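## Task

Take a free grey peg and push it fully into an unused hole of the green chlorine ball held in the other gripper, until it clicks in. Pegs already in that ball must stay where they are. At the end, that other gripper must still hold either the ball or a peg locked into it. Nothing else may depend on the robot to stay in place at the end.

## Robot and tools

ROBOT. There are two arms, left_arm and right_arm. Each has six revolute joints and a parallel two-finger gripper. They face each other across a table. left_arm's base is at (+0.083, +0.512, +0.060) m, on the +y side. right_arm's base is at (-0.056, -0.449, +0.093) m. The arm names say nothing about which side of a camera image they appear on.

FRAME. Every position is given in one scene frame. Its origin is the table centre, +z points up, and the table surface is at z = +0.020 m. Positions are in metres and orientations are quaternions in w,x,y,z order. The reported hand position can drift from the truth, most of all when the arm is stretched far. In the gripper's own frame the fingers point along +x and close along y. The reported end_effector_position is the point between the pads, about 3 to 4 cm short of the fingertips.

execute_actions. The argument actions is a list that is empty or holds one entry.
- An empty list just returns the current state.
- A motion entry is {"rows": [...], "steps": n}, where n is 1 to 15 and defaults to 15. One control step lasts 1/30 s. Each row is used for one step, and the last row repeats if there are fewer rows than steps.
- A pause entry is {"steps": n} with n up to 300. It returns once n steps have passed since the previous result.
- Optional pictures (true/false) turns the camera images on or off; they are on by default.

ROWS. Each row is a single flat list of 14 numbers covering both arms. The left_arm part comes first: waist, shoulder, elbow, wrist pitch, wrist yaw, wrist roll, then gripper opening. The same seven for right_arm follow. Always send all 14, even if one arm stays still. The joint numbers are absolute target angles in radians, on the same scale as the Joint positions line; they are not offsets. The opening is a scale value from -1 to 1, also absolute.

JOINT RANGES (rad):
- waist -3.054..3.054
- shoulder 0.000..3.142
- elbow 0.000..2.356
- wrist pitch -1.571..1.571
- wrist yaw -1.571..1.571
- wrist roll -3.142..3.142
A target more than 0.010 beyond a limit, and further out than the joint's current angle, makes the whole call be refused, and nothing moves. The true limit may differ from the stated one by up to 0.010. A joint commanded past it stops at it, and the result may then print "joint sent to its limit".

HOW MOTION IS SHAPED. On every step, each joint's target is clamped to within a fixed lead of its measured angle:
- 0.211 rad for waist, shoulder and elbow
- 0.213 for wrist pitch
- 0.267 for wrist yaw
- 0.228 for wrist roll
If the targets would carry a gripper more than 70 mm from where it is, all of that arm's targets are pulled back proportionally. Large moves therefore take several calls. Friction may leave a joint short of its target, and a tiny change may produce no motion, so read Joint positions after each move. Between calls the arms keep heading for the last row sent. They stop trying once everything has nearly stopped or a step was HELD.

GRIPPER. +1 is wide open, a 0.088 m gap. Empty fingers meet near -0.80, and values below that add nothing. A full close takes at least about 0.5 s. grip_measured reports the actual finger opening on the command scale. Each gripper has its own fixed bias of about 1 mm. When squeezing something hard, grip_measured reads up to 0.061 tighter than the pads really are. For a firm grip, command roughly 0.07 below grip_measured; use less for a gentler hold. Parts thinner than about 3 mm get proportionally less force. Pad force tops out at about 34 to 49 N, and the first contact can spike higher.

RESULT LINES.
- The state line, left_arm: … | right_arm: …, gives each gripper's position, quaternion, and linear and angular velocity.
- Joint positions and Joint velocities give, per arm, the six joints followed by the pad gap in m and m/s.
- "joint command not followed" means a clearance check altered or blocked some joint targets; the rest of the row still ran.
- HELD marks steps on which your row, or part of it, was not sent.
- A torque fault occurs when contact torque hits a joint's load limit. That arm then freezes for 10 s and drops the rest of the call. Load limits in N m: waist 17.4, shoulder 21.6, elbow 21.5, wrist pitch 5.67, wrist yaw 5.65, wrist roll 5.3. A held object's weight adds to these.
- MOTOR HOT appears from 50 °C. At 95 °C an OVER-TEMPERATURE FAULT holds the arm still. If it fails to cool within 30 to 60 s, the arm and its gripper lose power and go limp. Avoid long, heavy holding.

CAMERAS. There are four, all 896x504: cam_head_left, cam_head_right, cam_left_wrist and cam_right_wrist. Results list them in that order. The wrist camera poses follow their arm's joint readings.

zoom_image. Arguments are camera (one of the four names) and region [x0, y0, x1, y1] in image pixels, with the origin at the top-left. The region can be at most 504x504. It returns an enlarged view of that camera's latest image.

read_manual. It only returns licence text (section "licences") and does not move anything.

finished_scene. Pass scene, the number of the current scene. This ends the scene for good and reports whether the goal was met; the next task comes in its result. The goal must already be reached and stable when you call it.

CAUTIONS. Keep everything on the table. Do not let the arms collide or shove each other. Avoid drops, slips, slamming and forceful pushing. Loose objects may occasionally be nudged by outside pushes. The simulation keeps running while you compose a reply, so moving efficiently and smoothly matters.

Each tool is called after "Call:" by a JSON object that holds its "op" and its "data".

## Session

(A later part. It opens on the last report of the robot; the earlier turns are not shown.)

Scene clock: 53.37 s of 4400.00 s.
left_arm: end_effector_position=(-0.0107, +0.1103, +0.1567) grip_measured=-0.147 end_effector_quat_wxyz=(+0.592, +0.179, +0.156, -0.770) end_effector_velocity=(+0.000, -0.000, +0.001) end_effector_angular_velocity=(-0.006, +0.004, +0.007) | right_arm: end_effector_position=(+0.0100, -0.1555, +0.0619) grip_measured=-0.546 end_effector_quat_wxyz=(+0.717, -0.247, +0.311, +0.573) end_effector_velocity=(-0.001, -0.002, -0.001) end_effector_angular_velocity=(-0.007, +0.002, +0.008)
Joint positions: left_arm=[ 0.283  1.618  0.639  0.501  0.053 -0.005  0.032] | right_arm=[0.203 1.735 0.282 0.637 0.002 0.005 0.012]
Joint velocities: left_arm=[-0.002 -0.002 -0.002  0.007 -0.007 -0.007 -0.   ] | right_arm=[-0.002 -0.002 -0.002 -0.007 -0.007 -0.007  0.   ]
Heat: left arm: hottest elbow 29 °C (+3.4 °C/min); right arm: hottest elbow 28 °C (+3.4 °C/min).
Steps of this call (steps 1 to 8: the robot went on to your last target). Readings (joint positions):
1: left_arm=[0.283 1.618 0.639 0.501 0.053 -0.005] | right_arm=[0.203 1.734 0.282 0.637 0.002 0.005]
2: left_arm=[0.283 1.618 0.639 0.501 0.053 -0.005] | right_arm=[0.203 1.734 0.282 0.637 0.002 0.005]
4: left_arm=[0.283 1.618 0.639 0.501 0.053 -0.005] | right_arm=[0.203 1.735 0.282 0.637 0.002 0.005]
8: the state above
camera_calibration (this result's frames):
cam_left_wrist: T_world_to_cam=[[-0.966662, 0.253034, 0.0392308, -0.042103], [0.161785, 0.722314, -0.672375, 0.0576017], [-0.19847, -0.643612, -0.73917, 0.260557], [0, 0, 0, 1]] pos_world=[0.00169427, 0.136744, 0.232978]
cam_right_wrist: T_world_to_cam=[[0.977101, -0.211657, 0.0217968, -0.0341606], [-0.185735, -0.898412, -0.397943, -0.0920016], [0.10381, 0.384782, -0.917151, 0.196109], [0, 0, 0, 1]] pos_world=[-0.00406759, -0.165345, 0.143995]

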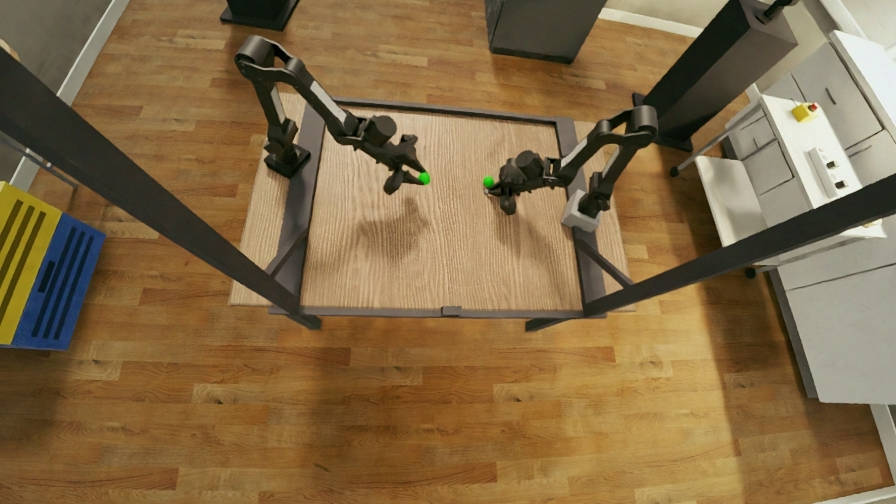

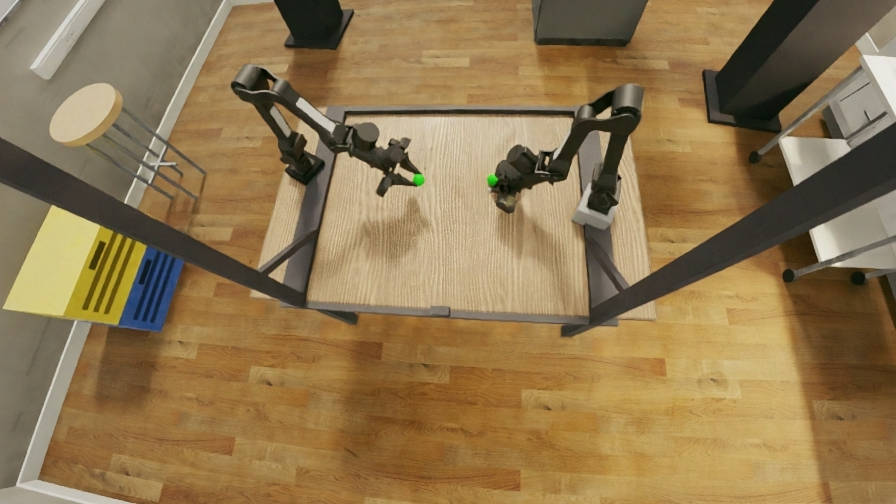

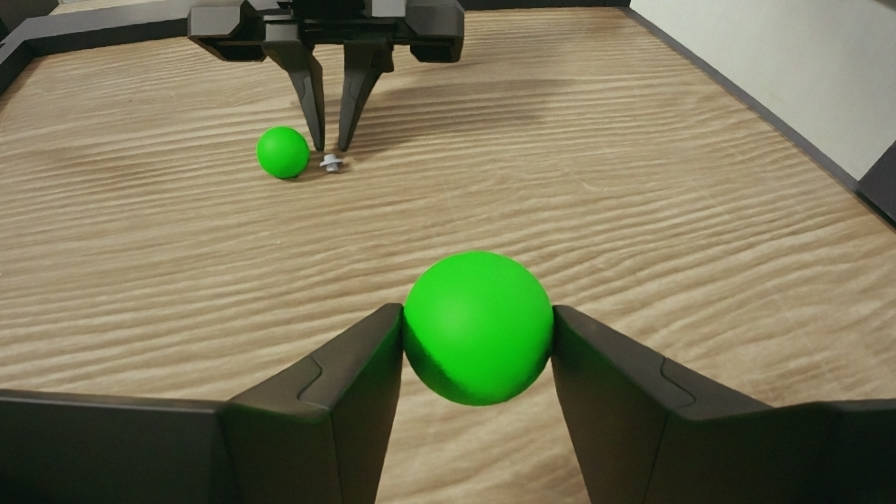

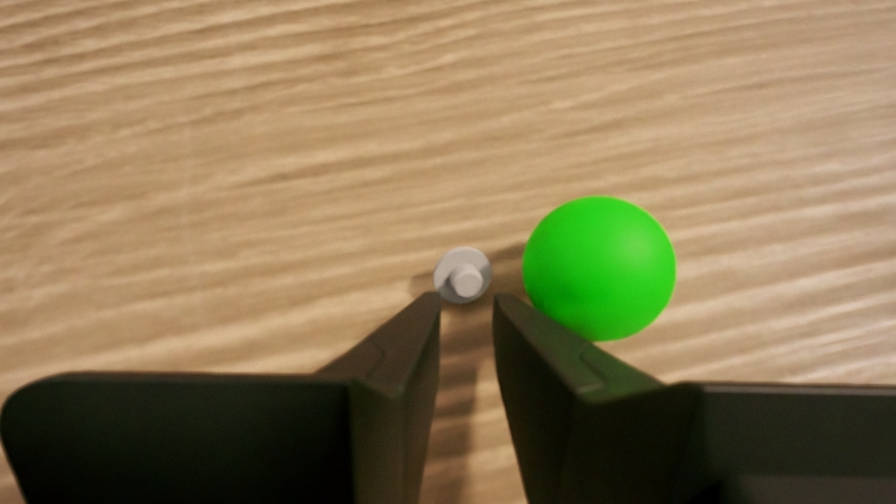

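Call:
{"op": "execute_actions", "data": {"actions": [{"rows":[[0.284,1.621,0.636,0.5,0.05,-0.005,-0.22,0.203,1.762,0.322,0.626,0,0,-0.57]]}]}}

Call:
{"op": "zoom_image", "data": {"camera": "cam_left_wrist", "region": [250, 90, 410, 200]}}

Scene clock: 58.60 s of 4400.00 s.
left_arm: end_effector_position=(-0.0107, +0.1103, +0.1567) grip_measured=-0.147 end_effector_quat_wxyz=(+0.592, +0.179, +0.156, -0.770) end_effector_velocity=(+0.000, +0.000, -0.001) end_effector_angular_velocity=(+0.008, +0.001, +0.007) | right_arm: end_effector_position=(+0.0118, -0.1473, +0.0626) grip_measured=-0.566 end_effector_quat_wxyz=(+0.718, -0.246, +0.310, +0.573) end_effector_velocity=(-0.001, -0.002, -0.001) end_effector_angular_velocity=(-0.007, +0.002, +0.008)
Joint positions: left_arm=[ 0.283  1.618  0.639  0.501  0.053 -0.005  0.032] | right_arm=[0.203 1.754 0.313 0.627 0.002 0.005 0.011]
Joint velocities: left_arm=[-0.002  0.002  0.002 -0.007 -0.007 -0.007 -0.001] | right_arm=[-0.002 -0.002 -0.002 -0.007 -0.007 -0.007 -0.   ]
Heat: left arm: hottest shoulder 29 °C (+3.1 °C/min); right arm: hottest elbow 28 °C (+3.1 °C/min).
Steps of this call (steps 1 to 15: the robot went on to your last target; steps 16 to 90: nothing new was sent; then 1.73 s passed at rest; steps 91 to 105: all 15 steps of this action). Readings (joint positions):
91: left_arm=[0.283 1.618 0.639 0.501 0.053 -0.005] | right_arm=[0.203 1.738 0.286 0.636 0.002 0.005]
92: left_arm=[0.283 1.618 0.639 0.501 0.053 -0.005] | right_arm=[0.203 1.744 0.292 0.633 0.002 0.005]
94: left_arm=[0.283 1.618 0.639 0.501 0.053 -0.005] | right_arm=[0.203 1.752 0.305 0.631 0.002 0.005]
98: left_arm=[0.283 1.618 0.639 0.501 0.053 -0.005] | right_arm=[0.203 1.753 0.313 0.629 0.002 0.005]
105: the state above
camera_calibration (this result's frames):
cam_left_wrist: T_world_to_cam=[[-0.966662, 0.253034, 0.0392308, -0.042103], [0.161785, 0.722314, -0.672375, 0.0576017], [-0.19847, -0.643612, -0.73917, 0.260557], [0, 0, 0, 1]] pos_world=[0.00169427, 0.136744, 0.232978]
cam_right_wrist: T_world_to_cam=[[0.977088, -0.211714, 0.0218107, -0.0342266], [-0.185504, -0.897372, -0.400391, -0.0837871], [0.104341, 0.387171, -0.916085, 0.193617], [0, 0, 0, 1]] pos_world=[-0.0023026, -0.157397, 0.144569]

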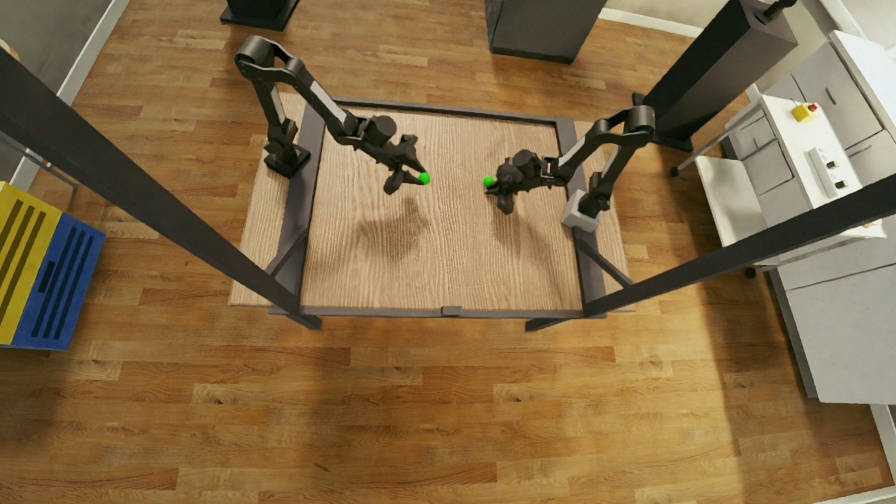

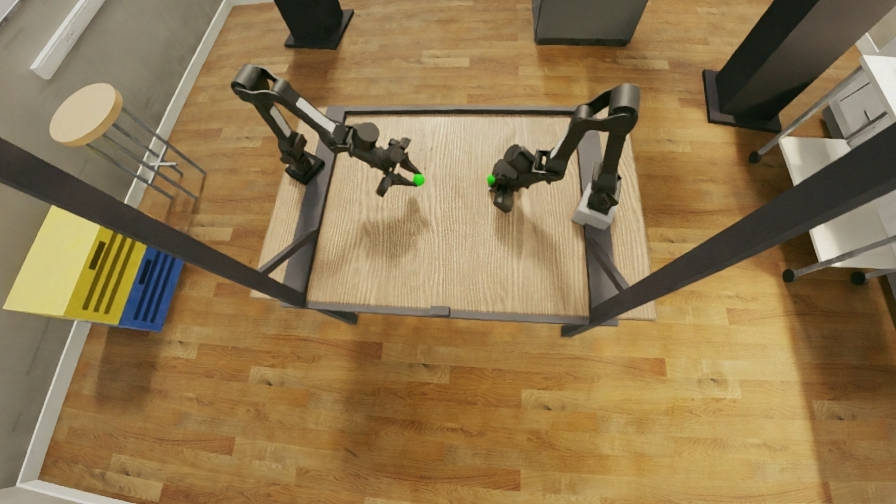

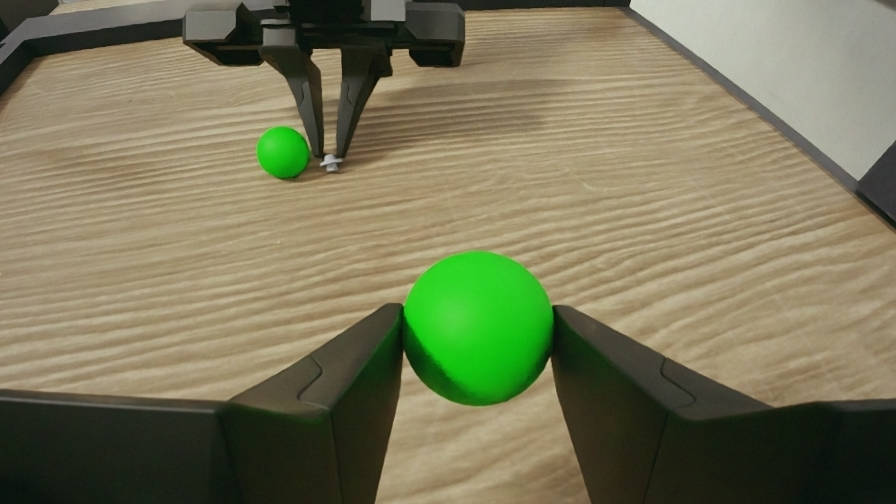

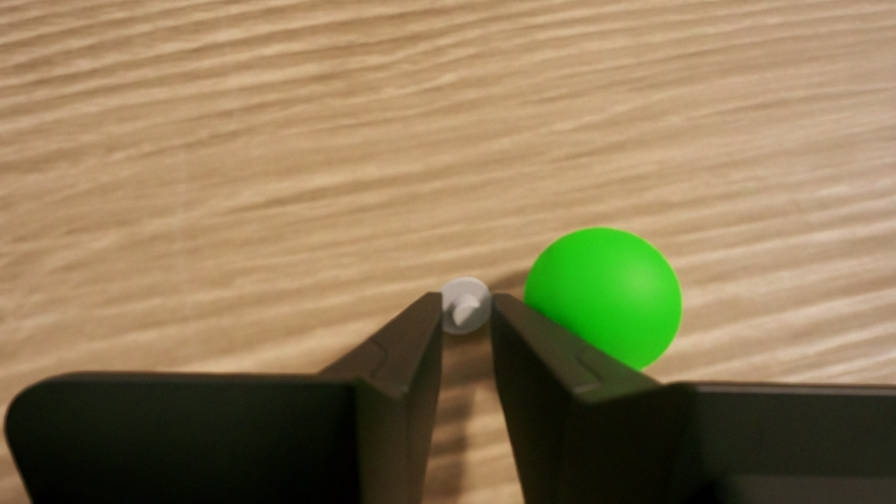

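Region (250, 90, 410, 200) of cam_left_wrist's 896x504 image, scaled by 3.150, with more detail than that image has; it fills the top 346 rows of this view, and the rest is white.

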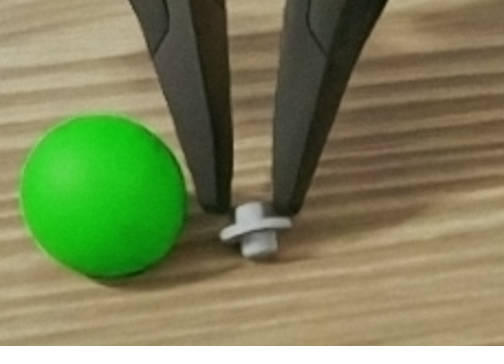

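Call:
{"op": "execute_actions", "data": {"actions": [{"rows":[[0.284,1.621,0.636,0.5,0.05,-0.005,-0.22,0.203,1.78,0.328,0.641,0,0,-0.62]]}], "pictures": false}}

Call:
{"op": "execute_actions", "data": {"actions": [{"rows":[[0.284,1.621,0.636,0.5,0.05,-0.005,-0.22,0.203,1.78,0.328,0.641,0,0,-0.77]]}]}}

Call:
{"op": "zoom_image", "data": {"camera": "cam_left_wrist", "region": [250, 90, 410, 200]}}

Scene clock: 64.43 s of 4400.00 s.
left_arm: end_effector_position=(-0.0107, +0.1103, +0.1567) grip_measured=-0.147 end_effector_quat_wxyz=(+0.592, +0.179, +0.156, -0.770) end_effector_velocity=(+0.001, +0.003, -0.005) end_effector_angular_velocity=(+0.016, -0.007, +0.016) | right_arm: end_effector_position=(+0.0121, -0.1459, +0.0603) grip_measured=-0.616 end_effector_quat_wxyz=(+0.717, -0.247, +0.310, +0.573) end_effector_velocity=(-0.001, -0.002, -0.001) end_effector_angular_velocity=(-0.009, -0.008, +0.019)
Joint positions: left_arm=[ 0.283  1.618  0.639  0.501  0.053 -0.005  0.032] | right_arm=[0.203 1.772 0.319 0.638 0.002 0.005 0.009]
Joint velocities: left_arm=[-0.007  0.002 -0.007 -0.007 -0.022 -0.007 -0.   ] | right_arm=[-0.002 -0.002 -0.002 -0.007 -0.007 -0.022 -0.   ]
Heat: left arm: hottest elbow 30 °C (+3.0 °C/min); right arm: hottest elbow 28 °C (+2.0 °C/min).
Steps of this call (steps 1 to 15: the robot went on to your last target; steps 16 to 90: nothing new was sent; then 2.33 s passed at rest; steps 91 to 105: all 15 steps of this action). Readings (joint positions):
91: left_arm=[0.283 1.618 0.639 0.501 0.053 -0.005] | right_arm=[0.203 1.757 0.314 0.628 0.002 0.005]
92: left_arm=[0.283 1.618 0.639 0.501 0.053 -0.005] | right_arm=[0.203 1.762 0.316 0.631 0.002 0.005]
94: left_arm=[0.283 1.618 0.639 0.501 0.053 -0.005] | right_arm=[0.203 1.769 0.318 0.634 0.002 0.005]
98: left_arm=[0.283 1.618 0.639 0.501 0.053 -0.005] | right_arm=[0.203 1.772 0.319 0.637 0.002 0.005]
105: the state above

Scene clock: 64.93 s of 4400.00 s.
left_arm: end_effector_position=(-0.0107, +0.1103, +0.1567) grip_measured=-0.147 end_effector_quat_wxyz=(+0.592, +0.179, +0.156, -0.770) end_effector_velocity=(+0.000, +0.000, +0.000) end_effector_angular_velocity=(+0.003, +0.002, +0.007) | right_arm: end_effector_position=(+0.0122, -0.1457, +0.0603) grip_measured=-0.723 end_effector_quat_wxyz=(+0.717, -0.247, +0.310, +0.573) end_effector_velocity=(-0.001, -0.001, +0.000) end_effector_angular_velocity=(+0.002, -0.000, +0.008)
Joint positions: left_arm=[ 0.283  1.618  0.639  0.501  0.053 -0.005  0.032] | right_arm=[0.203 1.773 0.319 0.638 0.002 0.005 0.004]
Joint velocities: left_arm=[-0.002 -0.002  0.002 -0.007 -0.007 -0.007 -0.   ] | right_arm=[-0.002 -0.002 -0.007  0.007 -0.007 -0.007  0.   ]
Heat: left arm: hottest elbow 30 °C (+3.0 °C/min); right arm: hottest elbow 28 °C (+2.0 °C/min).
Steps of this call (steps 1 to 15: all 15 steps of this action). Readings (joint positions):
1: left_arm=[0.283 1.618 0.639 0.501 0.053 -0.005] | right_arm=[0.203 1.773 0.319 0.638 0.002 0.005]
2: left_arm=[0.283 1.618 0.639 0.501 0.053 -0.005] | right_arm=[0.203 1.773 0.319 0.638 0.002 0.005]
4: left_arm=[0.283 1.618 0.639 0.501 0.053 -0.005] | right_arm=[0.203 1.773 0.319 0.638 0.002 0.005]
8: left_arm=[0.283 1.618 0.639 0.501 0.053 -0.005] | right_arm=[0.203 1.773 0.319 0.638 0.002 0.005]
15: the state above
camera_calibration (this result's frames):
cam_left_wrist: T_world_to_cam=[[-0.966662, 0.253034, 0.0392308, -0.042103], [0.161785, 0.722314, -0.672375, 0.0576017], [-0.19847, -0.643612, -0.73917, 0.260557], [0, 0, 0, 1]] pos_world=[0.00169427, 0.136744, 0.232978]
cam_right_wrist: T_world_to_cam=[[0.977095, -0.211682, 0.0218028, -0.0341807], [-0.185636, -0.897967, -0.398992, -0.0833685], [0.104037, 0.385806, -0.916695, 0.190747], [0, 0, 0, 1]] pos_world=[-0.00192315, -0.155689, 0.142338]

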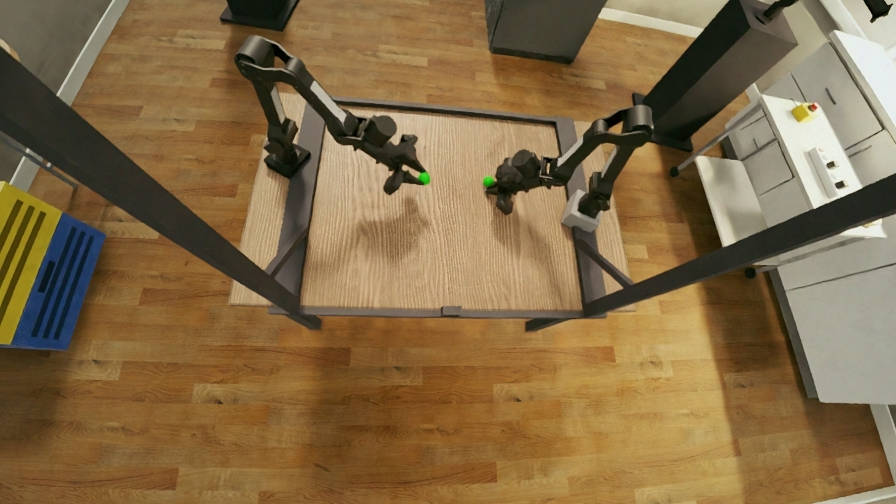

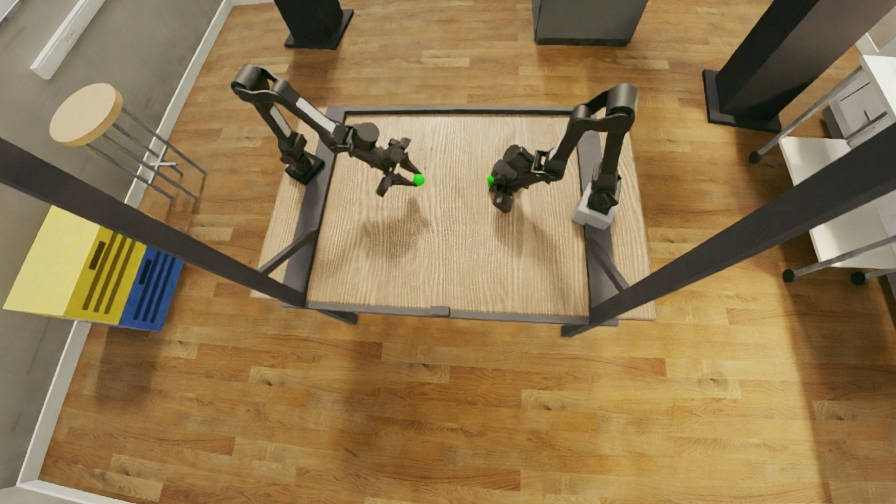

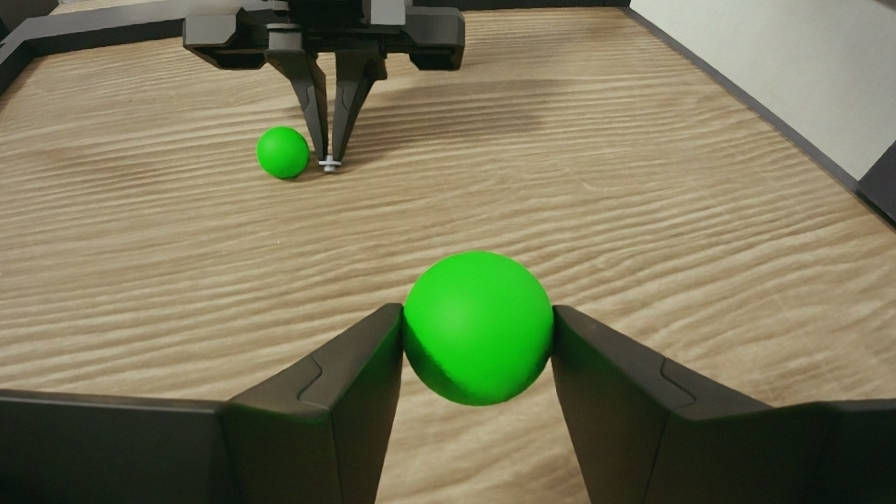

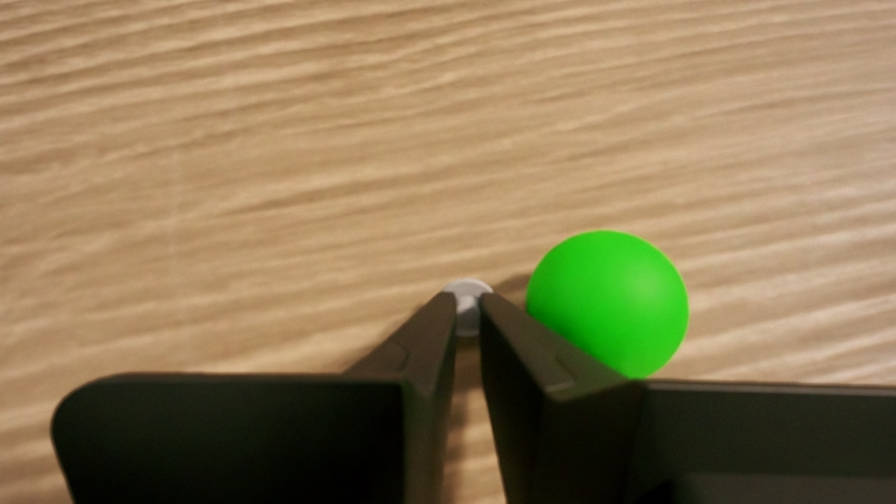

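Region (250, 90, 410, 200) of cam_left_wrist's 896x504 image, scaled by 3.150, with more detail than that image has; it fills the top 346 rows of this view, and the rest is white.

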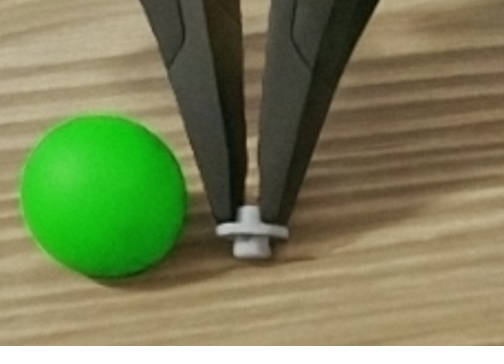

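Call:
{"op": "execute_actions", "data": {"actions": [{"rows":[[0.3,1.621,0.636,0.7,0.03,0,-0.22,0.22,1.62,0.328,0.641,0,0,-0.79]],"steps":10}], "pictures": false}}

Call:
{"op": "execute_actions", "data": {"actions": [{"rows":[[0.351,1.621,0.636,0.98,0,0,-0.22,0.279,1.568,0.404,1.18,0,0,-0.79]]}], "pictures": false}}

Call:
{"op": "execute_actions", "data": {"actions": [{"steps":12}]}}

Scene clock: 68.90 s of 4400.00 s.
left_arm: end_effector_position=(-0.0055, +0.0929, +0.1966) grip_measured=-0.147 end_effector_quat_wxyz=(+0.616, +0.106, +0.093, -0.775) end_effector_velocity=(-0.004, -0.007, +0.029) end_effector_angular_velocity=(-0.132, +0.046, +0.006) | right_arm: end_effector_position=(+0.0121, -0.1246, +0.1070) grip_measured=-0.723 end_effector_quat_wxyz=(+0.735, -0.202, +0.252, +0.596) end_effector_velocity=(+0.002, -0.002, -0.001) end_effector_angular_velocity=(-0.012, -0.020, +0.005)
Joint positions: left_arm=[ 0.296  1.616  0.64   0.694  0.033 -0.005  0.032] | right_arm=[0.217 1.628 0.33  0.64  0.002 0.005 0.004]
Joint velocities: left_arm=[-0.007 -0.002 -0.002  0.139 -0.007 -0.022 -0.   ] | right_arm=[-0.002 -0.002 -0.002 -0.007  0.007 -0.022  0.   ]
Heat: left arm: hottest elbow 30 °C (+3.0 °C/min); right arm: hottest elbow 28 °C (+2.0 °C/min).
Steps of this call (steps 1 to 15: the robot went on to your last target; steps 16 to 90: nothing new was sent; then 0.63 s passed at rest; steps 91 to 100: all 10 steps of this action). Readings (joint positions):
91: left_arm=[0.284 1.618 0.637 0.542 0.049 -0.005] | right_arm=[0.204 1.754 0.319 0.634 0.002 0.005]
92: left_arm=[0.287 1.620 0.635 0.593 0.044 -0.005] | right_arm=[0.208 1.725 0.318 0.627 0.002 0.005]
94: left_arm=[0.293 1.618 0.637 0.664 0.037 -0.005] | right_arm=[0.214 1.667 0.321 0.644 0.002 0.005]
98: left_arm=[0.296 1.616 0.640 0.686 0.034 -0.005] | right_arm=[0.217 1.628 0.330 0.643 0.002 0.005]
100: the state above

Scene clock: 69.40 s of 4400.00 s.
left_arm: end_effector_position=(+0.0203, +0.0795, +0.2590) grip_measured=-0.147 end_effector_quat_wxyz=(+0.654, -0.003, +0.000, -0.757) end_effector_velocity=(-0.002, +0.001, +0.000) end_effector_angular_velocity=(+0.003, +0.007, -0.000) | right_arm: end_effector_position=(+0.0014, -0.0640, +0.2603) grip_measured=-0.723 end_effector_quat_wxyz=(+0.758, +0.004, -0.000, +0.653) end_effector_velocity=(-0.002, +0.000, +0.029) end_effector_angular_velocity=(+0.127, -0.026, +0.010)
Joint positions: left_arm=[ 0.35   1.614  0.64   0.979  0.003 -0.005  0.032] | right_arm=[0.276 1.569 0.403 1.172 0.003 0.005 0.004]
Joint velocities: left_arm=[-0.007 -0.007 -0.002 -0.007 -0.007 -0.007 -0.   ] | right_arm=[ 0.002 -0.002  0.002  0.125 -0.007 -0.007 -0.   ]
Heat: left arm: hottest elbow 30 °C (+3.0 °C/min); right arm: hottest wrist pitch 29 °C (+3.0 °C/min).
Steps of this call (steps 1 to 15: all 15 steps of this action). Readings (joint positions):
1: left_arm=[0.301 1.616 0.639 0.741 0.031 -0.005] | right_arm=[0.222 1.626 0.333 0.667 0.003 0.005]
2: left_arm=[0.312 1.619 0.637 0.805 0.022 -0.005] | right_arm=[0.234 1.625 0.335 0.717 0.003 0.005]
4: left_arm=[0.336 1.619 0.637 0.912 0.007 -0.005] | right_arm=[0.257 1.609 0.358 0.831 0.003 0.005]
8: left_arm=[0.350 1.614 0.640 0.961 0.003 -0.005] | right_arm=[0.275 1.578 0.397 1.084 0.003 0.005]
15: the state above

Scene clock: 69.80 s of 4400.00 s.
left_arm: end_effector_position=(+0.0203, +0.0795, +0.2593) grip_measured=-0.147 end_effector_quat_wxyz=(+0.654, -0.004, -0.000, -0.757) end_effector_velocity=(+0.000, +0.000, -0.007) end_effector_angular_velocity=(+0.028, +0.003, +0.005) | right_arm: end_effector_position=(+0.0013, -0.0640, +0.2614) grip_measured=-0.723 end_effector_quat_wxyz=(+0.758, +0.005, -0.002, +0.653) end_effector_velocity=(-0.000, -0.001, -0.005) end_effector_angular_velocity=(-0.018, -0.005, +0.005)
Joint positions: left_arm=[ 0.35   1.614  0.64   0.98   0.003 -0.005  0.032] | right_arm=[0.276 1.569 0.403 1.177 0.003 0.005 0.004]
Joint velocities: left_arm=[-0.002  0.002 -0.002 -0.022 -0.007 -0.007  0.   ] | right_arm=[-0.002  0.002 -0.007 -0.007 -0.007 -0.007 -0.   ]
Heat: left arm: hottest elbow 30 °C (+3.0 °C/min); right arm: hottest wrist pitch 29 °C (+3.0 °C/min).
Steps of this call (steps 1 to 12: the robot went on to your last target). Readings (joint positions):
1: left_arm=[0.350 1.614 0.640 0.979 0.003 -0.005] | right_arm=[0.276 1.569 0.403 1.174 0.003 0.005]
2: left_arm=[0.350 1.614 0.640 0.979 0.003 -0.005] | right_arm=[0.276 1.569 0.403 1.174 0.003 0.005]
4: left_arm=[0.350 1.614 0.640 0.980 0.003 -0.005] | right_arm=[0.276 1.569 0.403 1.174 0.003 0.005]
8: left_arm=[0.350 1.614 0.640 0.980 0.003 -0.005] | right_arm=[0.276 1.569 0.403 1.176 0.003 0.005]
12: the state above
camera_calibration (this result's frames):
cam_left_wrist: T_world_to_cam=[[-0.988356, 0.151575, 0.0133203, 0.00680148], [0.0394802, 0.340005, -0.939594, 0.245937], [-0.146948, -0.928128, -0.34203, 0.241343], [0, 0, 0, 1]] pos_world=[0.0324775, 0.139346, 0.313538]
cam_right_wrist: T_world_to_cam=[[0.987285, -0.157871, 0.0185905, -0.00632617], [-0.0345117, -0.327035, -0.944382, 0.247139], [0.155171, 0.931732, -0.328325, 0.22573], [0, 0, 0, 1]] pos_world=[-0.0202517, -0.130495, 0.307624]

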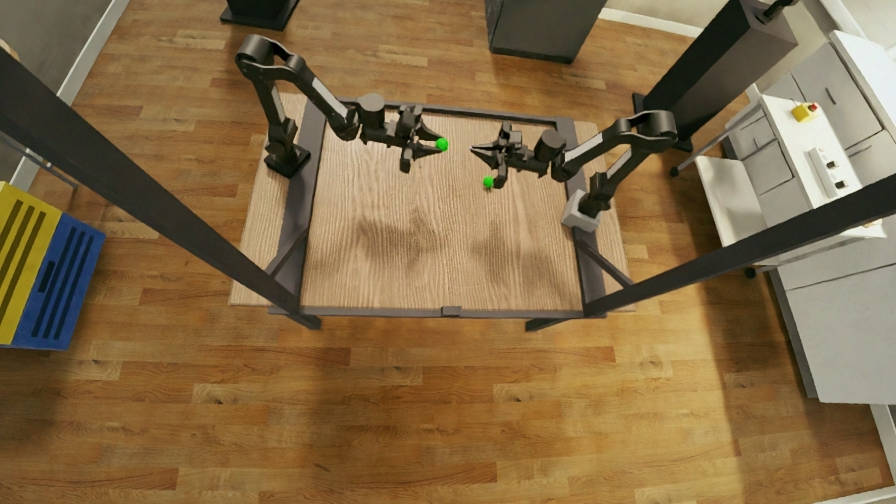

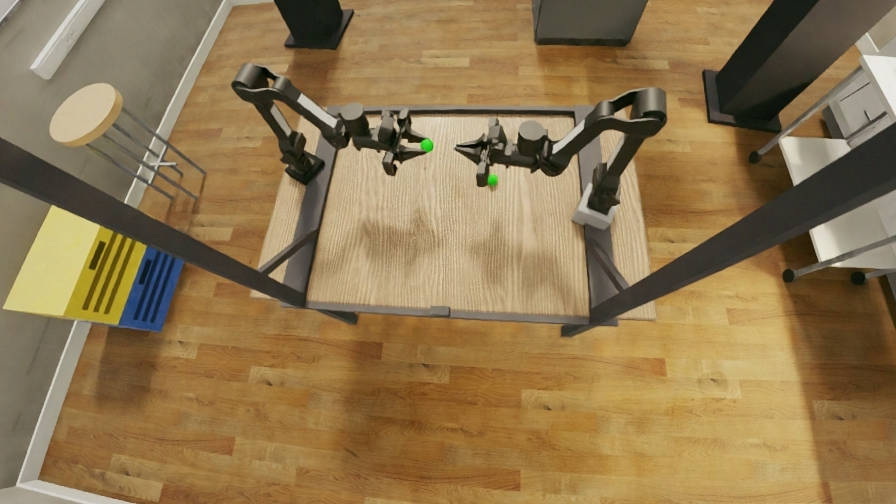

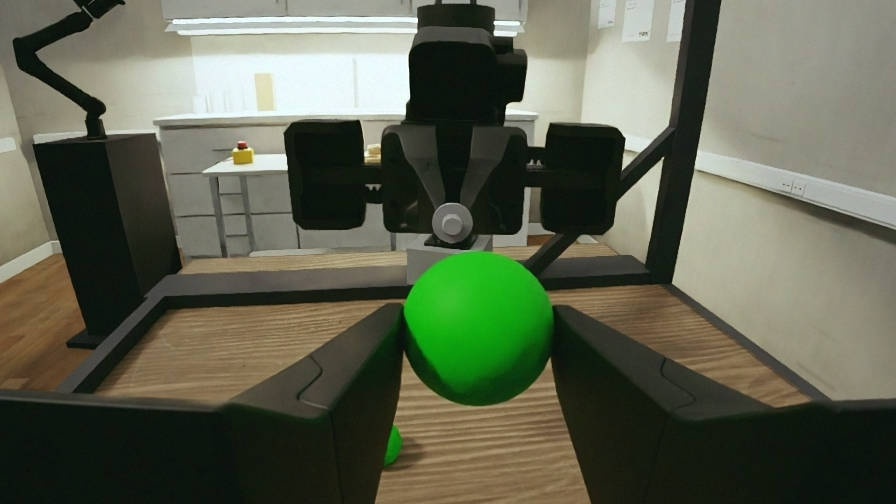

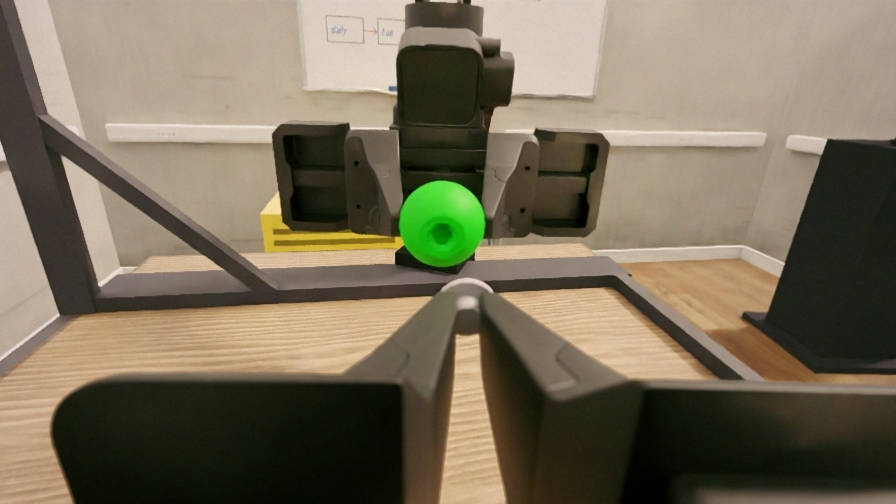

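Call:
{"op": "zoom_image", "data": {"camera": "cam_left_wrist", "region": [400, 170, 520, 270]}}

Call:
{"op": "execute_actions", "data": {"actions": [{"rows":[[0.351,1.621,0.636,0.98,0,0,-0.22,0.292,1.712,0.548,1.167,0,0,-0.79]]}]}}

Call:
{"op": "zoom_image", "data": {"camera": "cam_right_wrist", "region": [380, 180, 560, 350]}}

Call:
{"op": "zoom_image", "data": {"camera": "cam_head_right", "region": [400, 125, 470, 170]}}

Region (400, 170, 520, 270) of cam_left_wrist's 896x504 image, scaled by 4.200, with more detail than that image has.

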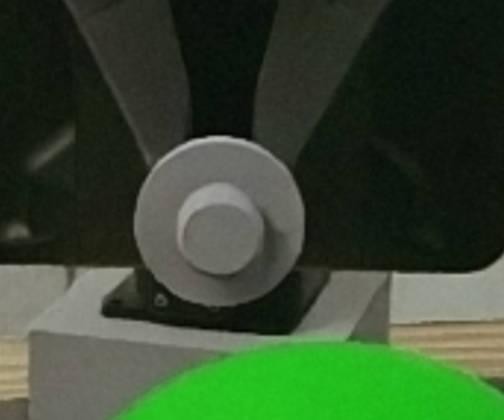

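Scene clock: 75.17 s of 4400.00 s.
left_arm: end_effector_position=(+0.0203, +0.0795, +0.2593) grip_measured=-0.147 end_effector_quat_wxyz=(+0.654, -0.004, -0.000, -0.757) end_effector_velocity=(+0.000, +0.001, -0.005) end_effector_angular_velocity=(+0.023, +0.004, +0.005) | right_arm: end_effector_position=(+0.0009, -0.0284, +0.2569) grip_measured=-0.723 end_effector_quat_wxyz=(+0.753, +0.002, +0.001, +0.658) end_effector_velocity=(-0.002, +0.001, -0.005) end_effector_angular_velocity=(-0.021, +0.010, +0.020)
Joint positions: left_arm=[ 0.35   1.614  0.64   0.98   0.003 -0.005  0.032] | right_arm=[0.289 1.703 0.536 1.168 0.003 0.005 0.004]
Joint velocities: left_arm=[-0.002 -0.002 -0.002 -0.022 -0.007 -0.007 -0.   ] | right_arm=[-0.002  0.002  0.002 -0.022 -0.022  0.007  0.   ]
Heat: left arm: hottest elbow 30 °C (+2.0 °C/min); right arm: hottest wrist pitch 29 °C (+2.0 °C/min).
Steps of this call (steps 1 to 15: the robot went on to your last target; steps 16 to 90: nothing new was sent; then 1.87 s passed at rest; steps 91 to 105: all 15 steps of this action). Readings (joint positions):
91: left_arm=[0.350 1.614 0.640 0.980 0.003 -0.005] | right_arm=[0.277 1.591 0.422 1.178 0.003 0.005]
92: left_arm=[0.350 1.614 0.640 0.980 0.003 -0.005] | right_arm=[0.280 1.625 0.458 1.176 0.003 0.005]
94: left_arm=[0.350 1.614 0.640 0.980 0.003 -0.005] | right_arm=[0.286 1.678 0.513 1.169 0.003 0.005]
98: left_arm=[0.350 1.614 0.640 0.980 0.003 -0.005] | right_arm=[0.289 1.700 0.532 1.168 0.003 0.005]
105: the state above
camera_calibration (this result's frames):
cam_left_wrist: T_world_to_cam=[[-0.988356, 0.151575, 0.0133203, 0.00680148], [0.0394802, 0.340005, -0.939594, 0.245937], [-0.146948, -0.928128, -0.34203, 0.241343], [0, 0, 0, 1]] pos_world=[0.0324775, 0.139346, 0.313538]
cam_right_wrist: T_world_to_cam=[[0.989273, -0.144877, 0.0187162, 0.0000625288], [-0.0314535, -0.336368, -0.941205, 0.253399], [0.142654, 0.93052, -0.337316, 0.193516], [0, 0, 0, 1]] pos_world=[-0.0196975, -0.0948261, 0.303775]

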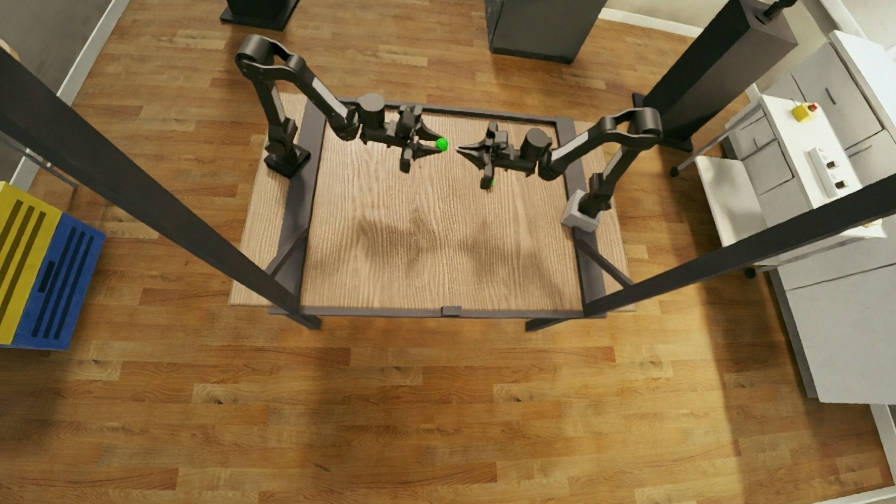

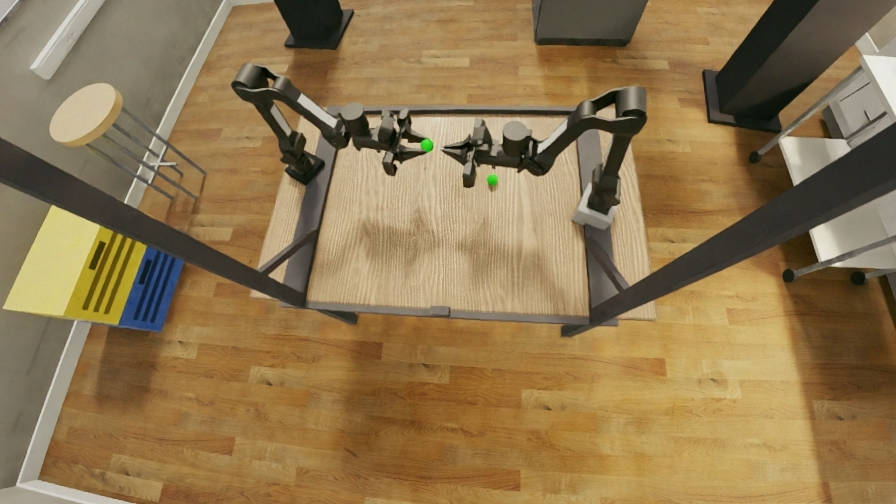

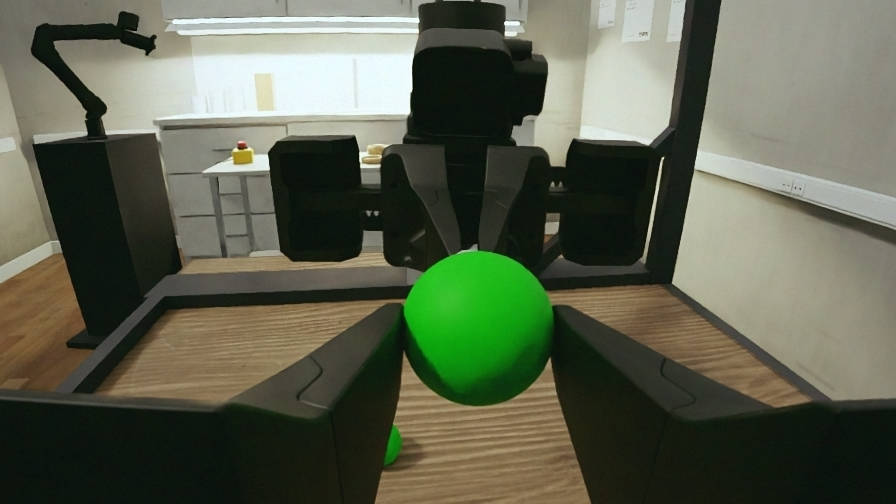

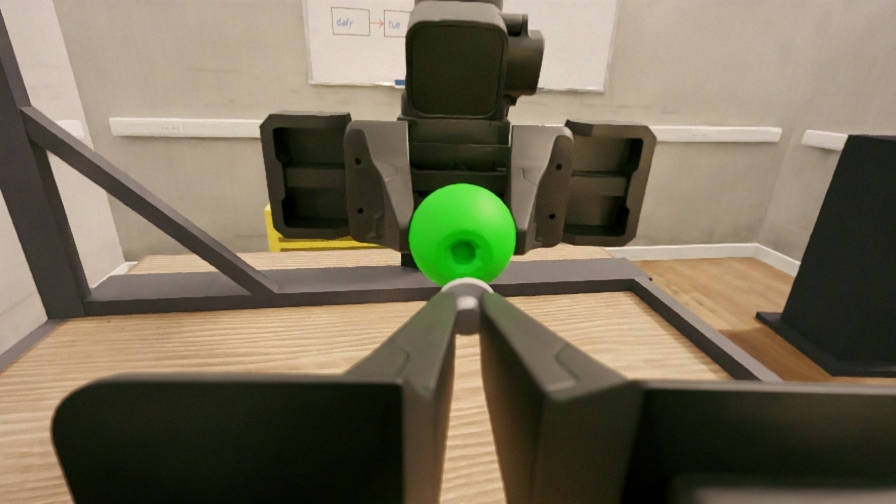

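Region (380, 180, 560, 350) of cam_right_wrist's 896x504 image, scaled by 2.800, with more detail than that image has.

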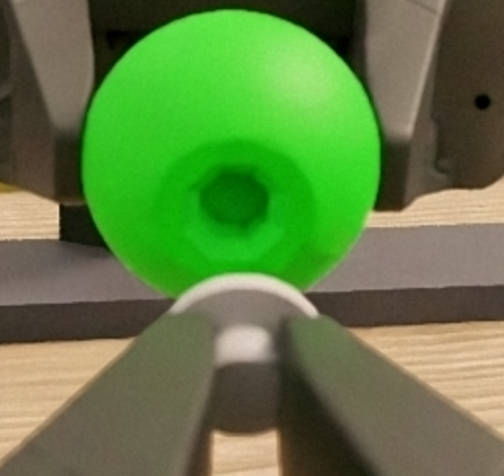

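Region (400, 125, 470, 170) of cam_head_right's 896x504 image, scaled by 7.200, with more detail than that image has; it fills the top 324 rows of this view, and the rest is white.

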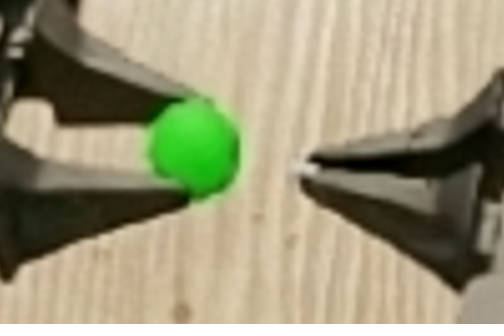

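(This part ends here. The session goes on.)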